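# Slide a drive sled from the shelf into the empty rack bay

## Task

Take a drive sled from the shelf and push it into the rack's one vacant drive bay. Its front face must end up level with the fronts of the neighbouring drives, and it must be oriented the same way up as they are. Then open the gripper and pull the arm away. The sled must stay seated by itself, because a result that holds only while the robot supports it does not count.

## Robot and tools

Robot: two arms, left_arm (the robot's own left, +y side) and right_arm (-y side). Each has six revolute joints and a two-finger gripper. In column order the joints are waist, shoulder, elbow, wrist pitch, wrist yaw, wrist roll. Arm bases in the scene frame: left_arm (+0.143, +0.306, +1.773) m, quat_wxyz (+0.581, -0.546, +0.413, -0.440); right_arm (+0.143, -0.306, +1.773) m, quat_wxyz (+0.440, -0.413, +0.546, -0.581).

Scene frame: origin on the floor at the centre of the robot's foot. +z is up, +x is the direction the robot faces, +y is toward the left arm. Image left and right have nothing to do with arm names. The floor is the only surface of known height. Gripper frame: the fingers point along +z and open and close along y. end_effector_position is the midpoint between the finger pads, about 1 cm behind the tips. The printed hand pose can be off, more so at long reach. The two arms can give different poses for the same joint angles.

Joint ranges (rad), same on both arms: waist -2.880 to 2.880, shoulder 0.000 to 3.142, elbow 0.000 to 3.019, wrist pitch -1.693 to 1.571, wrist yaw -1.571 to 1.571, wrist roll -2.094 to 2.094. The true stops may sit up to 0.019 rad either way.

The command row, used by both motion tools, is one list of 14 numbers covering both arms, each number in [-1, 1]. The order is left_arm's six joint values, then its opening, then right_arm's six joint values, then its opening. All 14 are required even if only one arm moves.
- Joint values are scaled offsets, not poses. A value of 1.0 equals 1.264 rad (waist), 1.32 (shoulder), 1.276 (elbow), 1.83 (wrist pitch), 1.686 (wrist yaw) or 2.022 (wrist roll).
- Opening is absolute: +1 is fully open and -1 is closed.
- Optionally, append 12 stiffness scales in [0, 1]: left's six joints, then right's six, in joint order. Each multiplies that joint's position gain and stays in force until changed.

execute_actions(actions): takes a list of actions. Each action is a list of up to 15 rows, and each row is one control step of 1/30 s. A short action repeats its last row until 15 steps have passed. Within an action, every row's joint offsets count from the angles held when that action began, not from the previous row. For the first action of a call, that means the angles in the latest reported state. Any action that would push a joint more than 0.019 rad beyond its range is refused for both arms. If the first action fails this check, or any action is malformed, nothing in the call runs. An empty list simply returns the current state and images.

move(target, speed, blocking): target is one row as above. Its offsets count from the Joint positions in the latest result that printed them, not from where the arm is when the move starts. All joints follow synchronized paths, so the hand traces a curve. The paths do not avoid obstacles or the other arm. speed is the top rate in rad/s of the joint with the longest path, from 0.01 to 2 (default 0.5). Path duration is held between 0.5 and 10 s, and anything longer is cut off at 10 s. Finger openings are sent at the start. With blocking=false you get a result after 0.5 s while the motion continues. Until a result shows the move has ended, use wait or stop before sending other commands. The result adds a "move:" line. It gives how the move ended (done, off_target, moving, held, fault), limits=held or limits=none, and each arm's joint farthest from its target. Faster moves and targets set beyond a contact both press harder.

wait(seconds): 0 to 10. Lets time pass with the last commands held, and returns early if a running move ends. stop(): brakes a running move; fast arms need room to stop, and the fingers carry on. zoom_image(camera, region): region is [x0, y0, x1, y1] in pixels of that camera's last image, at most 504 by 504. read_manual(section): licence texts only. finished_scene(scene): ends the current scene, after which the result reports success. Call it only once the sled sits correctly on its own and the gripper has moved away.

Cameras: cam_head_left and cam_head_right (896x504), cam_left_wrist and cam_right_wrist (616x616, fisheye).

Reading results: the state line reads `left_arm: …` | `right_arm: …` and gives each gripper's position in m and quat_wxyz. Joint positions and Joint velocities list each arm's six joints (rad, rad/s), then the pad gap (m, m/s; fully open is 0.094 m). Joint targets shows where the joints are currently being driven. grip_measured is the opening on the command scale, with an arm-specific error of up to about 1 mm. Joint torques are raw drive outputs with offsets and noise. They are nonzero even in free air. "joint sent to its limit" means a joint was stopped at its end. A missing line does not prove there is room left. "joint command not followed" means the clearance check altered some targets. MOTOR HOT warns at 85 °C. At 100 °C an OVER-TEMPERATURE FAULT drops that arm until it cools. A FAULT line means an arm stopped.

Motion limits: at each step a joint's target may lead its measured angle by at most 0.264 (waist), 0.32 (shoulder), 0.276 (elbow), 0.33 (wrist pitch), 0.186 (wrist yaw) or 0.522 (wrist roll) rad. If the targets would put the hand more than 70 mm from where it is, all of them are scaled back. Large changes therefore take several actions, and the remainder must be commanded again. Arms given zero offsets can droop. To hold them, send offsets back to the desired angles, and increase those offsets if a joint keeps falling short.

Gripping: to hold the sled, command an opening below grip_measured. About 0.03 below gives a firm grip, and less gives a lighter one. Pad force is roughly 50 to 62 N, with a brief spike on first contact. Keep gripping while moving, since the part may be tugged now and then.

Avoid: dropping or flinging the sled, ramming it into the rack, hard collisions or pressure between the arms, and pushing anything out of the work area. Also avoid keeping a motor loaded for long, because it heats up.

Each tool is called by a JSON object that holds its "op" and its "data".

## Session

{"op": "execute_actions", "data": {"actions": []}}

Scene clock: 0.00 s.
left_arm: end_effector_position=(+0.6275, +0.1955, +1.3943) grip_measured=+1.000 end_effector_quat_wxyz=(-0.070, -0.423, +0.816, -0.387) | right_arm: end_effector_position=(+0.7957, +0.0011, +1.2823) grip_measured=+1.000 end_effector_quat_wxyz=(-0.099, +0.437, +0.816, +0.366)
Joint positions: left_arm=[ 1.193  0.949  0.792  0.128  0.43  -0.706  0.094] | right_arm=[ 2.293  1.542  1.597 -0.132 -0.058  0.761  0.094]
Joint velocities: left_arm=[ 0.005 -0.015 -0.017 -0.007  0.037 -0.022  0.   ] | right_arm=[ 0.005 -0.015  0.002 -0.002  0.007 -0.051  0.   ]
Joint torques (N m, as the arm reports them, + toward a larger angle): no reading
Joint targets: left_arm=[1.192 0.942 0.790 0.129 0.431 -0.706] | right_arm=[2.297 1.536 1.600 -0.131 -0.058 0.761]
Joint stiffness scale: left_arm=[1. 1. 1. 1. 1. 1.] | right_arm=[1. 1. 1. 1. 1. 1.]

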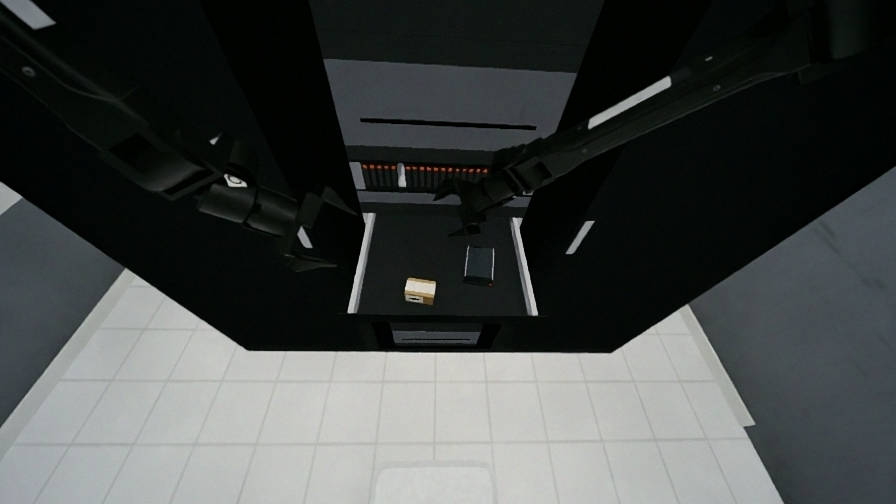

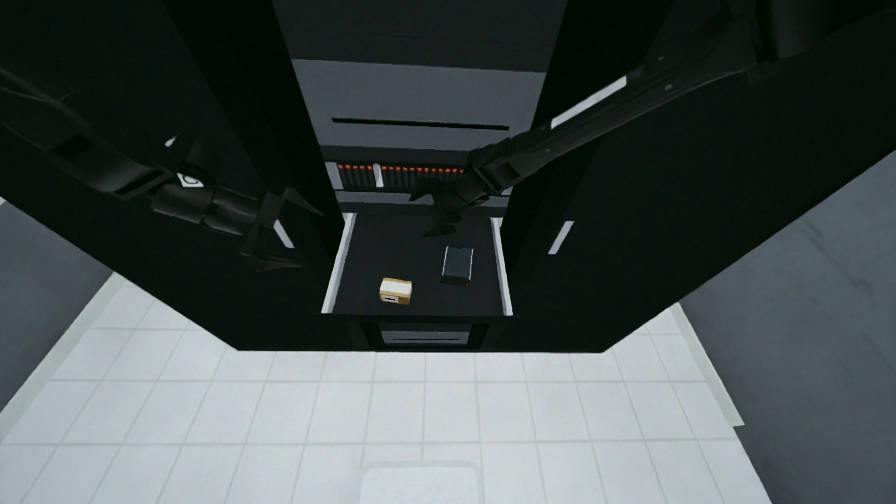

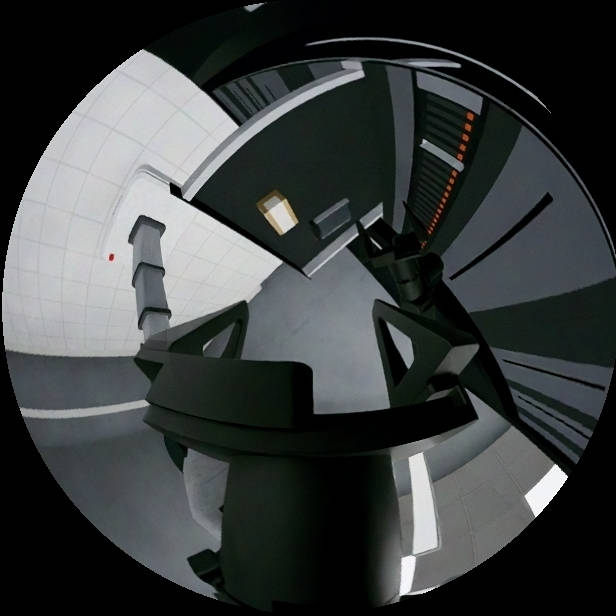

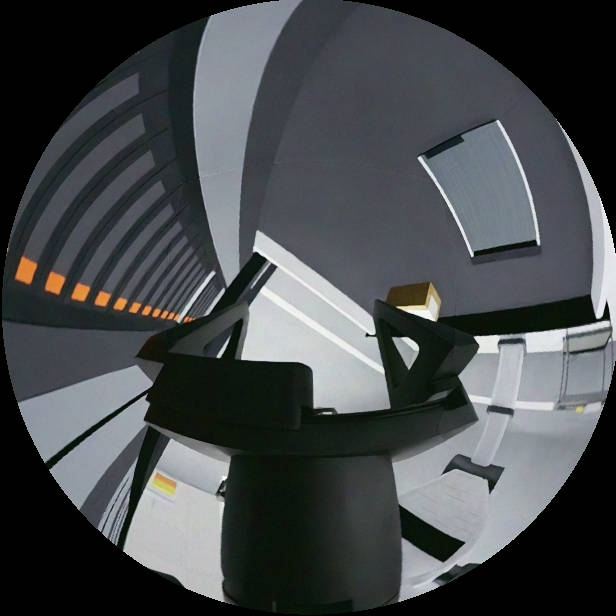

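{"op": "move", "data": {"target": [0,0,0,0,0,0,1,-0.5,-0.7,-0.75,0,0,0,1], "speed": 0.8}}

{"op": "move", "data": {"target": [-0.346,0.876,0.613,0.6415,-0.508,0.715,1,0,0,0,0,0,0,1], "speed": 0.6}}

Scene clock: 19.27 s.
left_arm: end_effector_position=(+0.6275, +0.1955, +1.3943) grip_measured=+1.000 end_effector_quat_wxyz=(-0.070, -0.423, +0.816, -0.387) | right_arm: end_effector_position=(+0.5480, -0.3749, +1.4203) grip_measured=+1.000 end_effector_quat_wxyz=(-0.043, +0.491, +0.868, +0.066)
Joint positions: left_arm=[ 1.193  0.949  0.792  0.128  0.43  -0.706  0.094] | right_arm=[ 1.662  0.621  0.64  -0.132 -0.058  0.761  0.094]
Joint velocities: left_arm=[ 0.005 -0.005  0.007 -0.002  0.022  0.022  0.   ] | right_arm=[-0.005 -0.005 -0.012 -0.002 -0.022 -0.051  0.   ]
Joint torques (N m, as the arm reports them, + toward a larger angle): left_arm=[ -2.25 -14.16  -0.52   0.58   0.44   0.1 ] | right_arm=[ -1.08 -14.02   0.94  -0.13  -0.09   0.07]
Joint targets: left_arm=[1.193 0.949 0.792 0.128 0.430 -0.706] | right_arm=[1.660 0.618 0.640 -0.132 -0.058 0.761]
Joint stiffness scale: left_arm=[1. 1. 1. 1. 1. 1.] | right_arm=[1. 1. 1. 1. 1. 1.]
move: done; limits=none; left_arm: farthest joint: the waist, 0.000 radians from its target (0.000 radians at the start); right_arm: farthest joint: the shoulder, 0.003 radians from its target (0.924 radians at the start)

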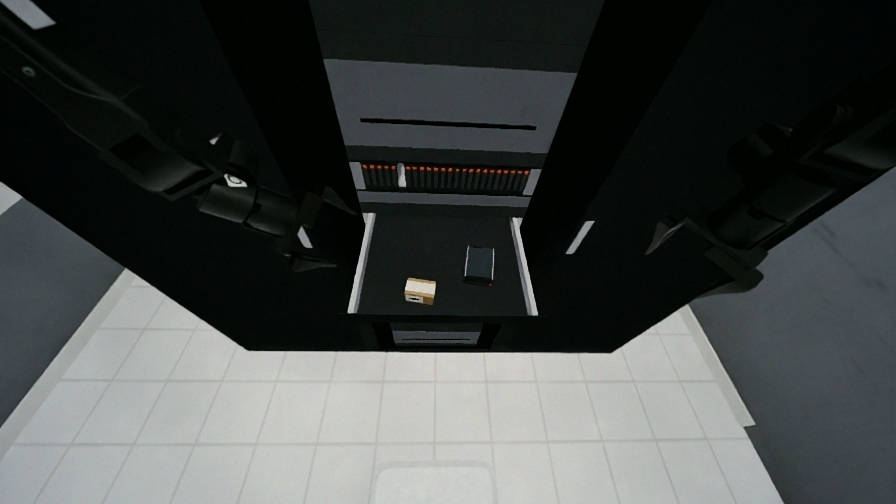

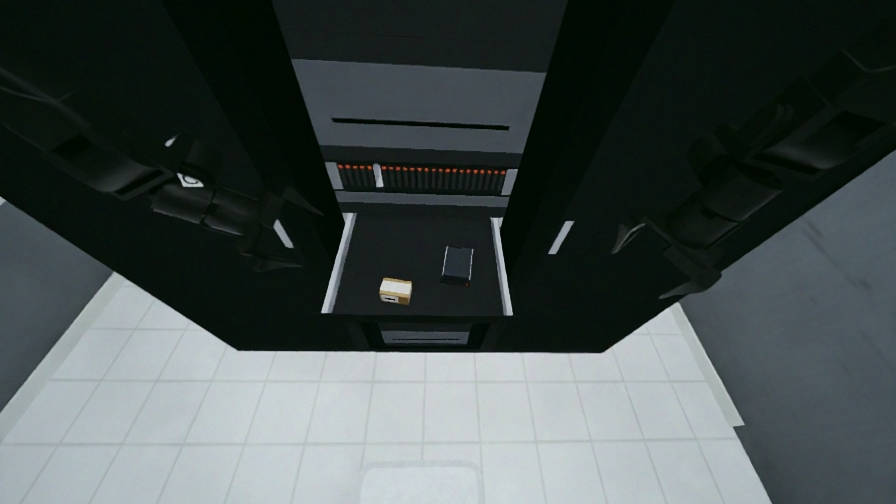

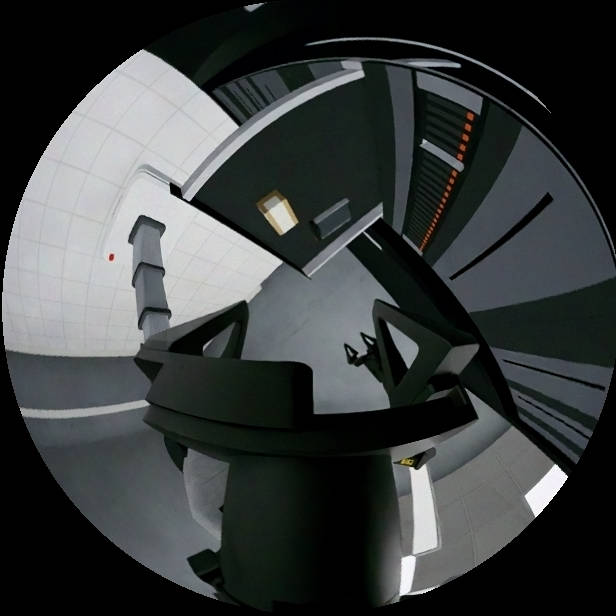

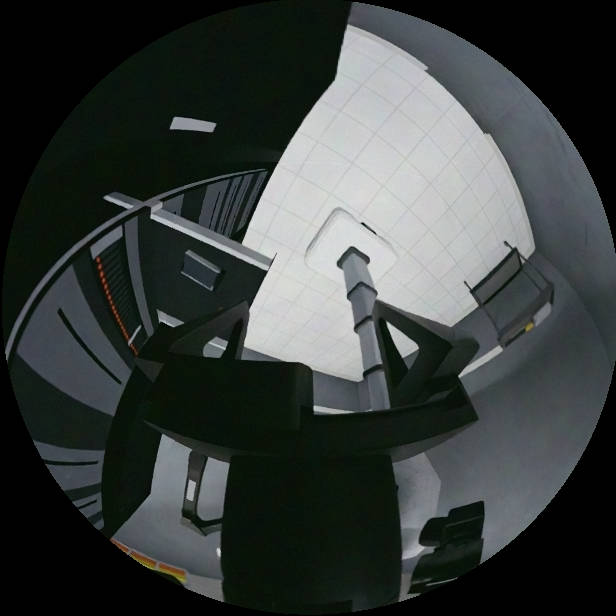

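Scene clock: 22.50 s.
left_arm: end_effector_position=(+0.6822, -0.0655, +1.2086) grip_measured=+1.000 end_effector_quat_wxyz=(+0.373, +0.003, +0.928, -0.001) | right_arm: end_effector_position=(+0.5480, -0.3749, +1.4203) grip_measured=+1.000 end_effector_quat_wxyz=(-0.043, +0.491, +0.868, +0.066)
Joint positions: left_arm=[ 0.772  2.109  1.572  1.285 -0.425  0.726  0.094] | right_arm=[ 1.662  0.621  0.64  -0.132 -0.058  0.761  0.094]
Joint velocities: left_arm=[-0.034 -0.005  0.012 -0.002  0.007 -0.022  0.   ] | right_arm=[-0.015 -0.005 -0.002  0.002  0.007 -0.037  0.   ]
Joint torques (N m, as the arm reports them, + toward a larger angle): left_arm=[-13.72  -9.04  -1.61   2.09   0.26   0.14] | right_arm=[ -1.07 -13.78   0.92  -0.13  -0.08   0.07]
Joint targets: left_arm=[0.756 2.105 1.575 1.302 -0.426 0.740] | right_arm=[1.662 0.621 0.640 -0.132 -0.058 0.761]
Joint stiffness scale: left_arm=[1. 1. 1. 1. 1. 1.] | right_arm=[1. 1. 1. 1. 1. 1.]
move: done; limits=none; left_arm: farthest joint: the wrist pitch, 0.017 radians from its target (1.174 radians at the start); right_arm: farthest joint: the waist, 0.000 radians from its target (0.000 radians at the start)

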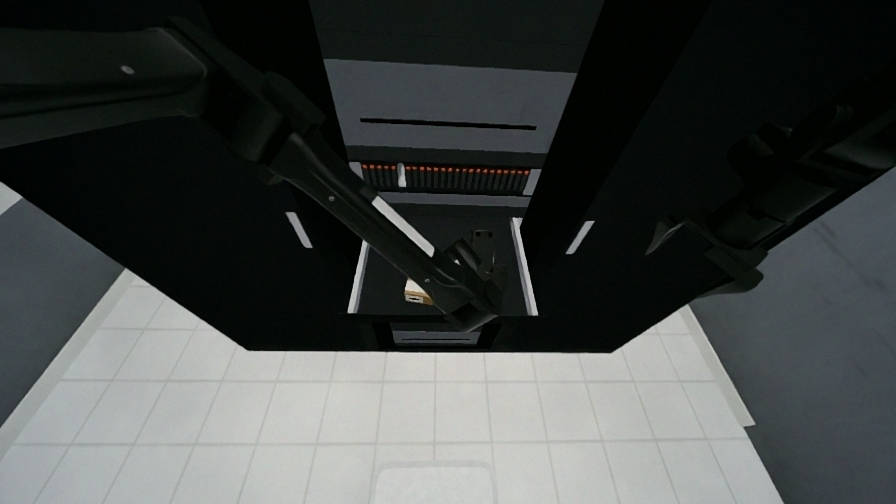

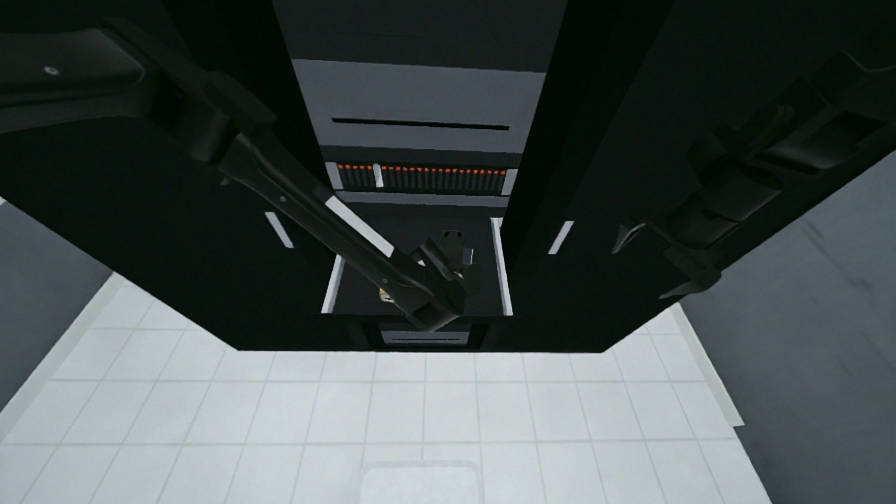

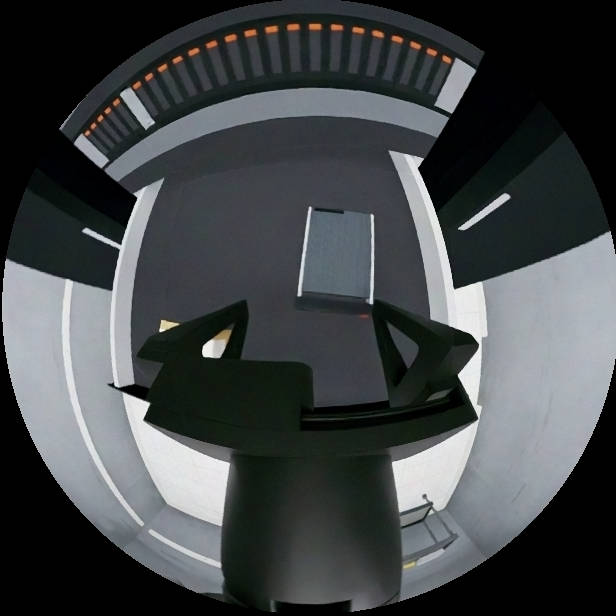

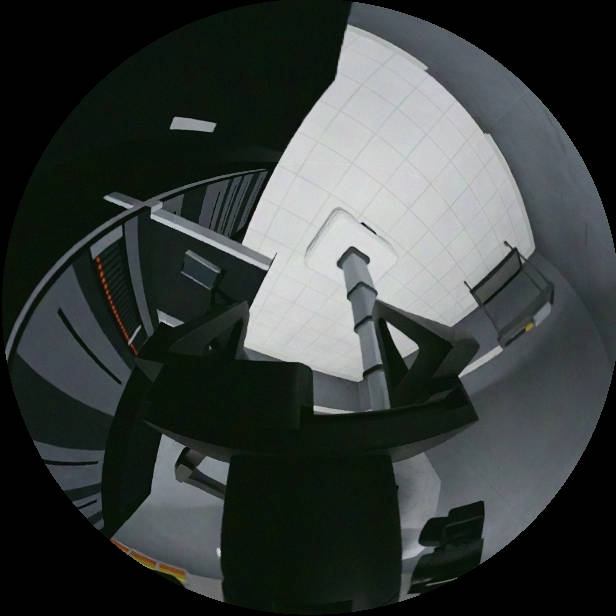

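{"op": "move", "data": {"target": [0.006,0.05,0.15,-0.082,0.041,0.02,1,0,0,0,0,0,0,1], "speed": 0.2}}

Scene clock: 31.17 s.
left_arm: end_effector_position=(+0.7286, -0.0911, +1.1893) grip_measured=+1.000 end_effector_quat_wxyz=(+0.392, +0.026, +0.919, -0.019) | right_arm: end_effector_position=(+0.5480, -0.3749, +1.4203) grip_measured=+1.000 end_effector_quat_wxyz=(-0.043, +0.491, +0.868, +0.066)
Joint positions: left_arm=[ 0.772  2.16   1.761  1.143 -0.358  0.753  0.094] | right_arm=[ 1.662  0.621  0.64  -0.132 -0.058  0.761  0.094]
Joint velocities: left_arm=[ 0.005 -0.005  0.002  0.002 -0.022  0.007  0.   ] | right_arm=[-0.005  0.005  0.002 -0.007 -0.007 -0.022  0.   ]
Joint torques (N m, as the arm reports them, + toward a larger angle): left_arm=[-13.14  -7.75  -0.65   1.04   0.47   0.18] | right_arm=[ -1.06 -14.09   0.89  -0.08  -0.08   0.07]
Joint targets: left_arm=[0.779 2.175 1.764 1.135 -0.356 0.766] | right_arm=[1.662 0.621 0.640 -0.132 -0.058 0.761]
Joint stiffness scale: left_arm=[1. 1. 1. 1. 1. 1.] | right_arm=[1. 1. 1. 1. 1. 1.]
move: done; limits=none; left_arm: farthest joint: the shoulder, 0.015 radians from its target (0.066 radians at the start); right_arm: farthest joint: the waist, 0.000 radians from its target (0.000 radians at the start)

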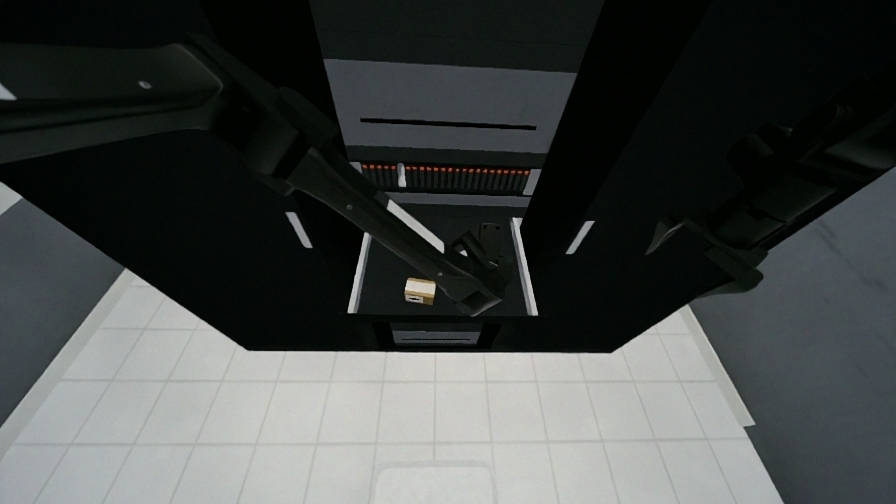

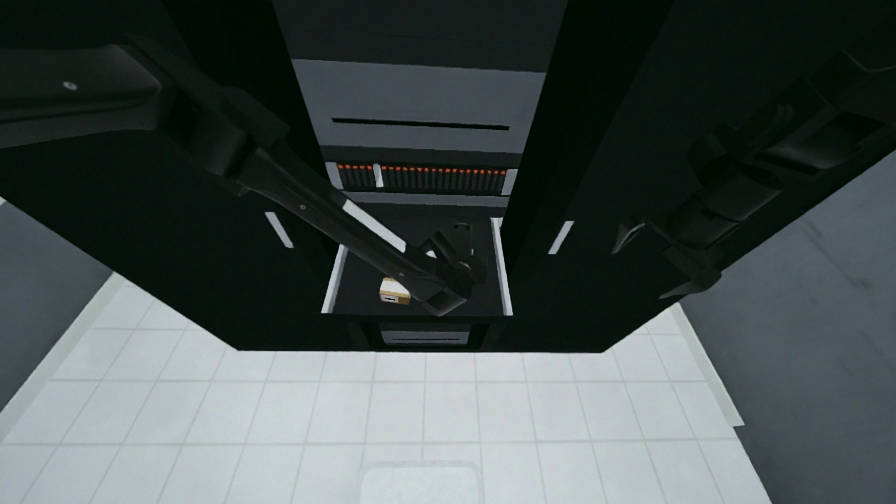

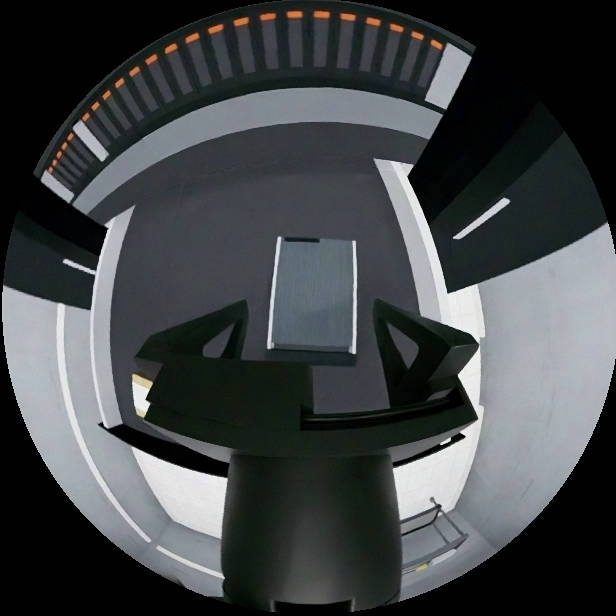

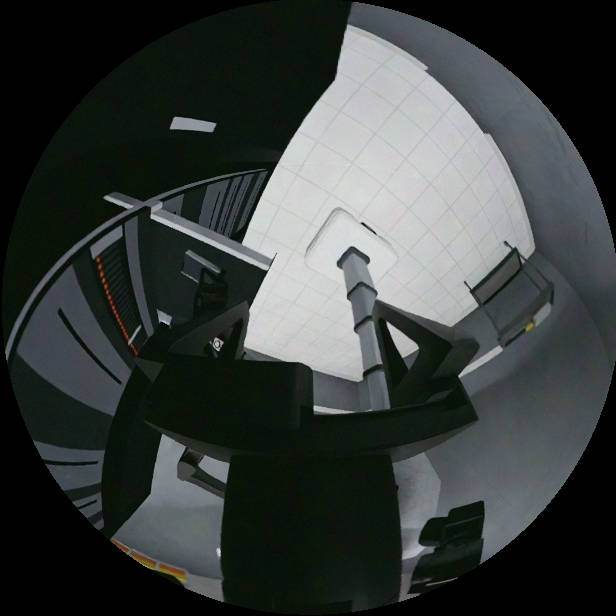

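{"op": "move", "data": {"target": [0.038,0.061,0.083,-0.042,0.012,0,1,0,0,0,0,0,0,1], "speed": 0.1}}

Scene clock: 35.17 s.
left_arm: end_effector_position=(+0.7243, -0.0939, +1.1554) grip_measured=+1.000 end_effector_quat_wxyz=(+0.387, +0.041, +0.921, -0.018) | right_arm: end_effector_position=(+0.5480, -0.3749, +1.4203) grip_measured=+1.000 end_effector_quat_wxyz=(-0.043, +0.491, +0.868, +0.066)
Joint positions: left_arm=[ 0.804  2.221  1.859  1.081 -0.334  0.753  0.094] | right_arm=[ 1.662  0.621  0.64  -0.132 -0.058  0.761  0.094]
Joint velocities: left_arm=[-0.005 -0.005  0.012  0.002 -0.007 -0.007  0.   ] | right_arm=[-0.005  0.005 -0.017 -0.012  0.037 -0.022  0.   ]
Joint torques (N m, as the arm reports them, + toward a larger angle): left_arm=[-12.59  -7.61   0.     0.83   0.22   0.04] | right_arm=[ -0.84 -13.65   0.88  -0.12  -0.09   0.06]
Joint targets: left_arm=[0.820 2.240 1.867 1.067 -0.338 0.753] | right_arm=[1.662 0.621 0.640 -0.132 -0.058 0.761]
Joint stiffness scale: left_arm=[1. 1. 1. 1. 1. 1.] | right_arm=[1. 1. 1. 1. 1. 1.]
move: done; limits=none; left_arm: farthest joint: the shoulder, 0.020 radians from its target (0.081 radians at the start); right_arm: farthest joint: the waist, 0.000 radians from its target (0.000 radians at the start)

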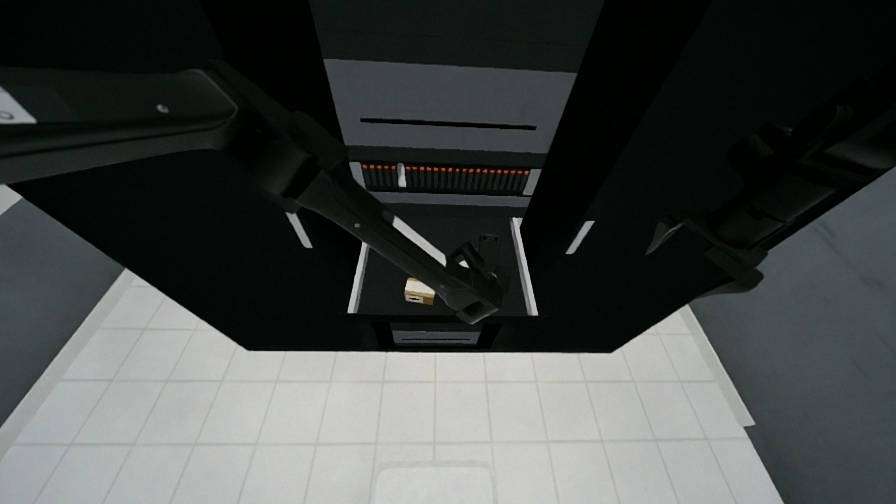

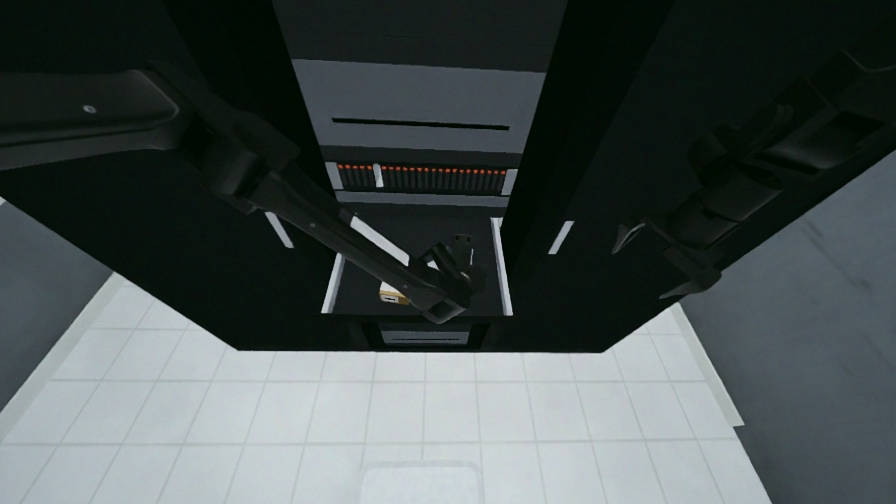

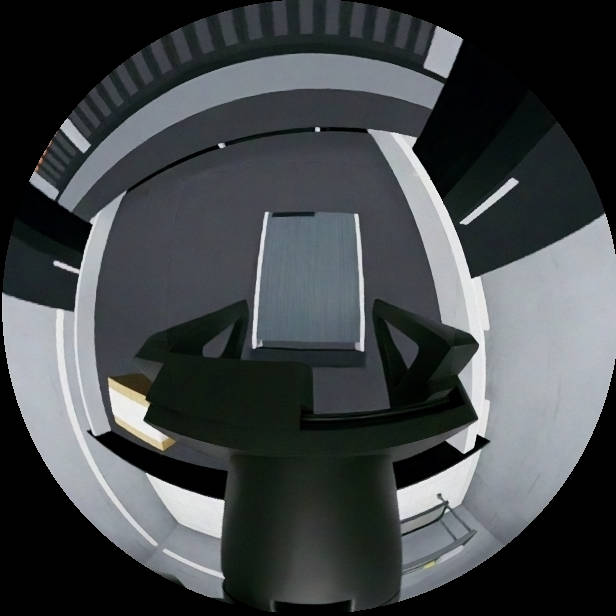

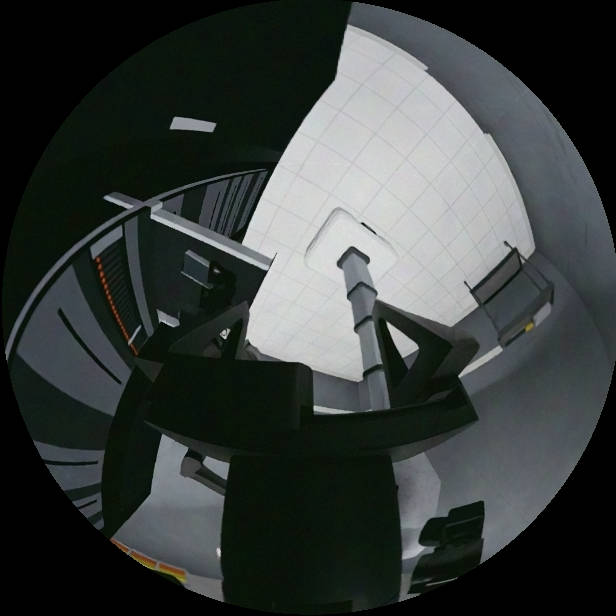

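{"op": "move", "data": {"target": [0.022,0.023,0.021,-0.012,0,0,1,0,0,0,0,0,0,1], "speed": 0.05}}

{"op": "move", "data": {"target": [0,0,0,0,0,0,0.5,0,0,0,0,0,0,1]}}

Scene clock: 38.60 s.
left_arm: end_effector_position=(+0.7300, -0.0942, +1.1552) grip_measured=+1.000 end_effector_quat_wxyz=(+0.393, +0.039, +0.919, -0.018) | right_arm: end_effector_position=(+0.5480, -0.3749, +1.4203) grip_measured=+1.000 end_effector_quat_wxyz=(-0.043, +0.491, +0.868, +0.066)
Joint positions: left_arm=[ 0.804  2.226  1.878  1.079 -0.328  0.753  0.094] | right_arm=[ 1.662  0.621  0.64  -0.132 -0.058  0.761  0.094]
Joint velocities: left_arm=[-0.015  0.005 -0.002  0.002 -0.007  0.007  0.   ] | right_arm=[-0.005 -0.015  0.012 -0.017  0.022 -0.007  0.   ]
Joint torques (N m, as the arm reports them, + toward a larger angle): left_arm=[-11.76  -7.24   0.16   0.65   0.12   0.04] | right_arm=[ -1.08 -13.82   0.96  -0.1   -0.07   0.07]
Joint targets: left_arm=[0.832 2.251 1.886 1.059 -0.335 0.753] | right_arm=[1.662 0.621 0.640 -0.132 -0.058 0.761]
Joint stiffness scale: left_arm=[1. 1. 1. 1. 1. 1.] | right_arm=[1. 1. 1. 1. 1. 1.]
move: off_target (left_arm); limits=none; left_arm: farthest joint: the waist, 0.028 radians from its target (0.028 radians at the start); right_arm: farthest joint: the waist, 0.000 radians from its target (0.000 radians at the start)

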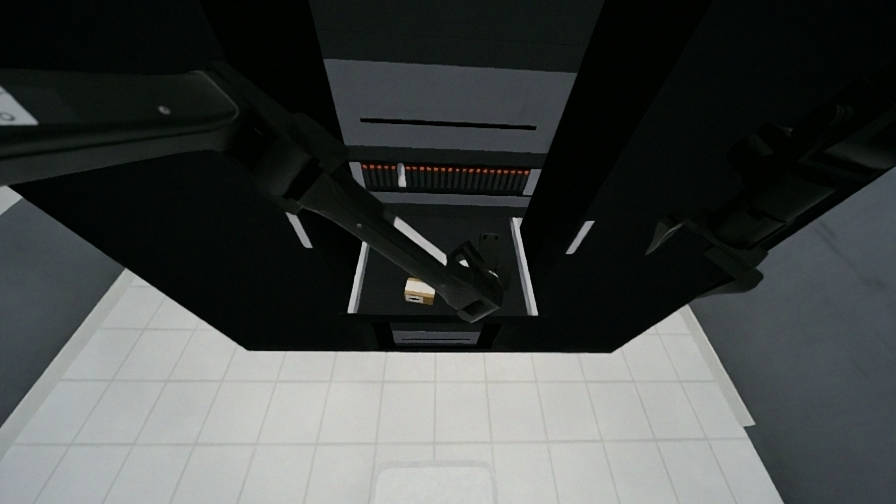

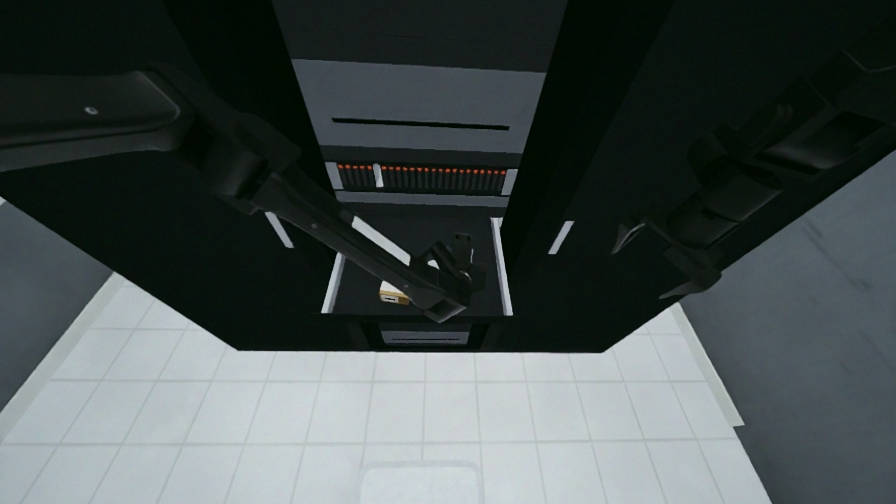

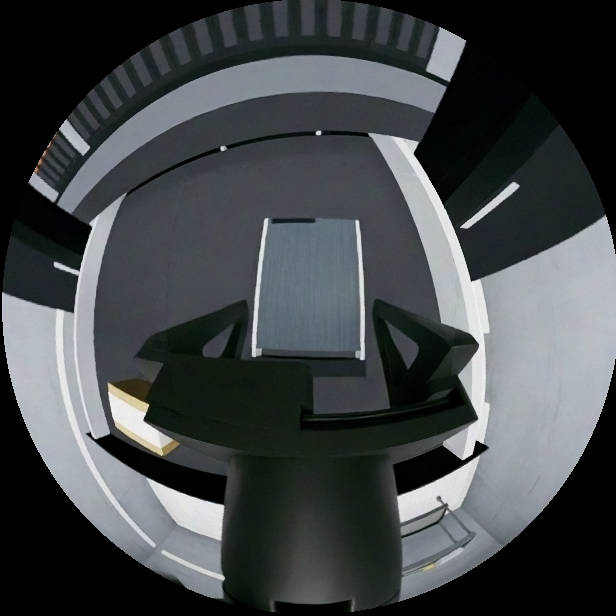

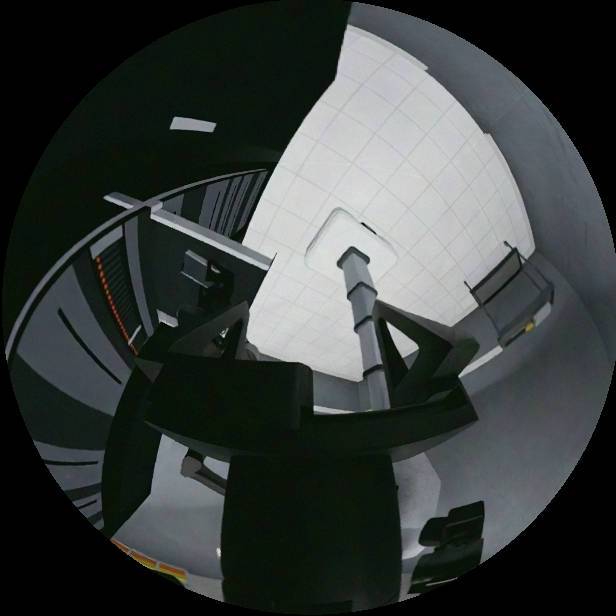

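Scene clock: 39.10 s.
left_arm: end_effector_position=(+0.7303, -0.0950, +1.1555) grip_measured=+0.565 end_effector_quat_wxyz=(+0.394, +0.040, +0.918, -0.020) | right_arm: end_effector_position=(+0.5480, -0.3749, +1.4203) grip_measured=+1.000 end_effector_quat_wxyz=(-0.043, +0.491, +0.868, +0.066)
Joint positions: left_arm=[ 0.804  2.226  1.878  1.078 -0.323  0.753  0.074] | right_arm=[ 1.662  0.621  0.64  -0.132 -0.058  0.761  0.094]
Joint velocities: left_arm=[ 0.015 -0.015 -0.017 -0.012  0.022  0.051 -0.   ] | right_arm=[-0.024  0.005 -0.002 -0.007 -0.037 -0.022  0.   ]
Joint torques (N m, as the arm reports them, + toward a larger angle): left_arm=[-13.72  -9.43  -0.67   1.41   0.18   0.04] | right_arm=[ -1.08 -13.88   0.85  -0.12  -0.09   0.06]
Joint targets: left_arm=[0.804 2.226 1.878 1.078 -0.328 0.753] | right_arm=[1.662 0.621 0.640 -0.132 -0.058 0.761]
Joint stiffness scale: left_arm=[1. 1. 1. 1. 1. 1.] | right_arm=[1. 1. 1. 1. 1. 1.]
move: done; limits=none; left_arm: farthest joint: the wrist yaw, 0.005 radians from its target (0.000 radians at the start); right_arm: farthest joint: the waist, 0.000 radians from its target (0.000 radians at the start)

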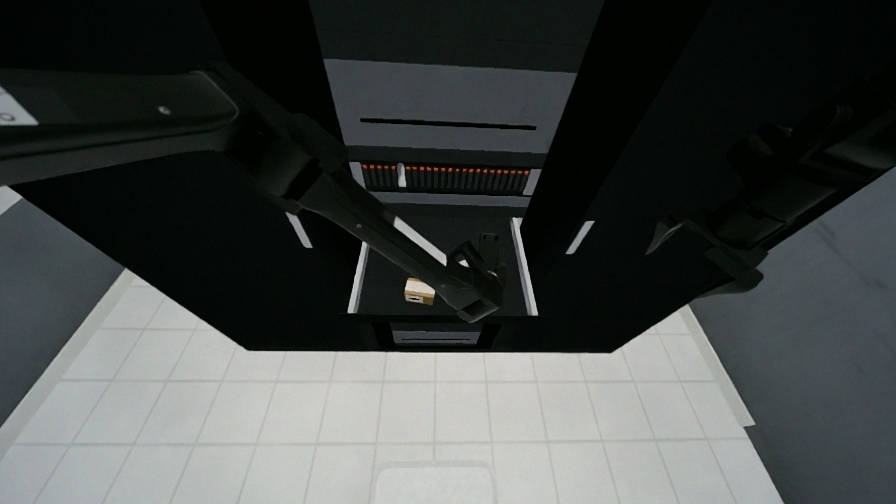

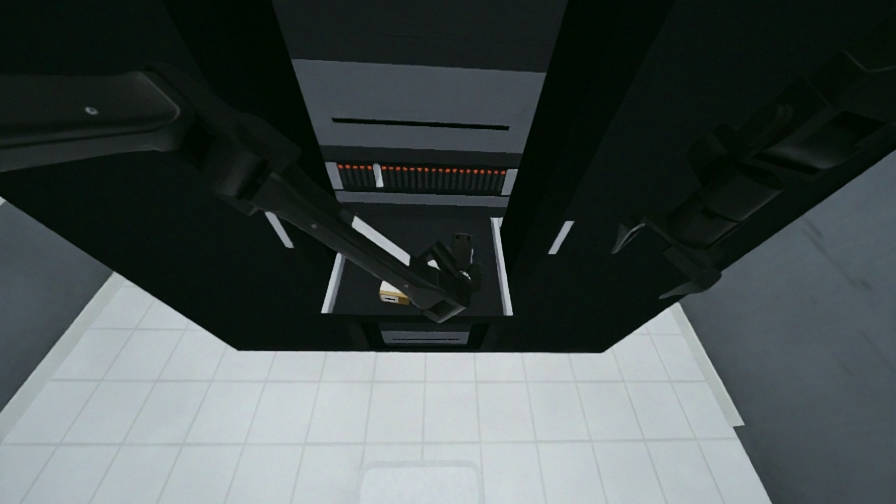

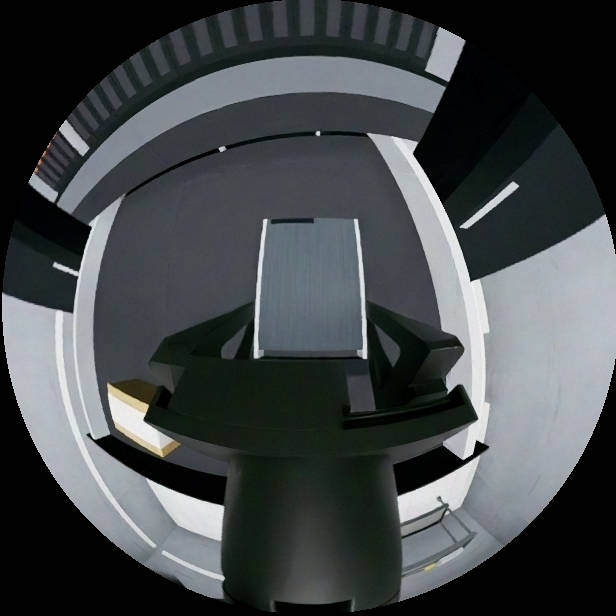

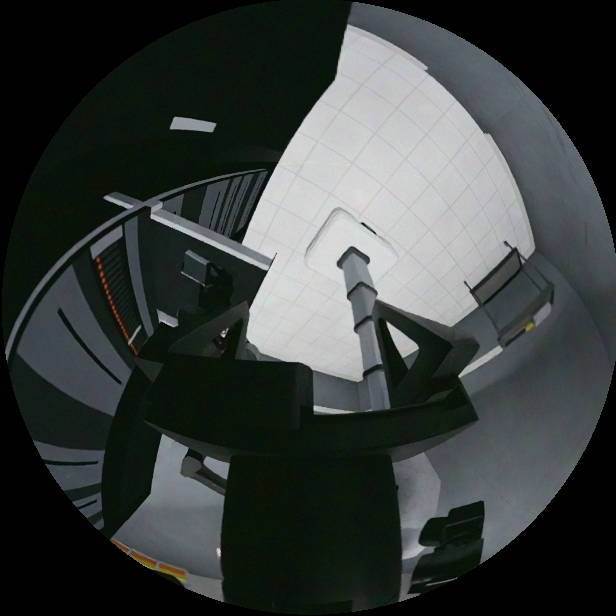

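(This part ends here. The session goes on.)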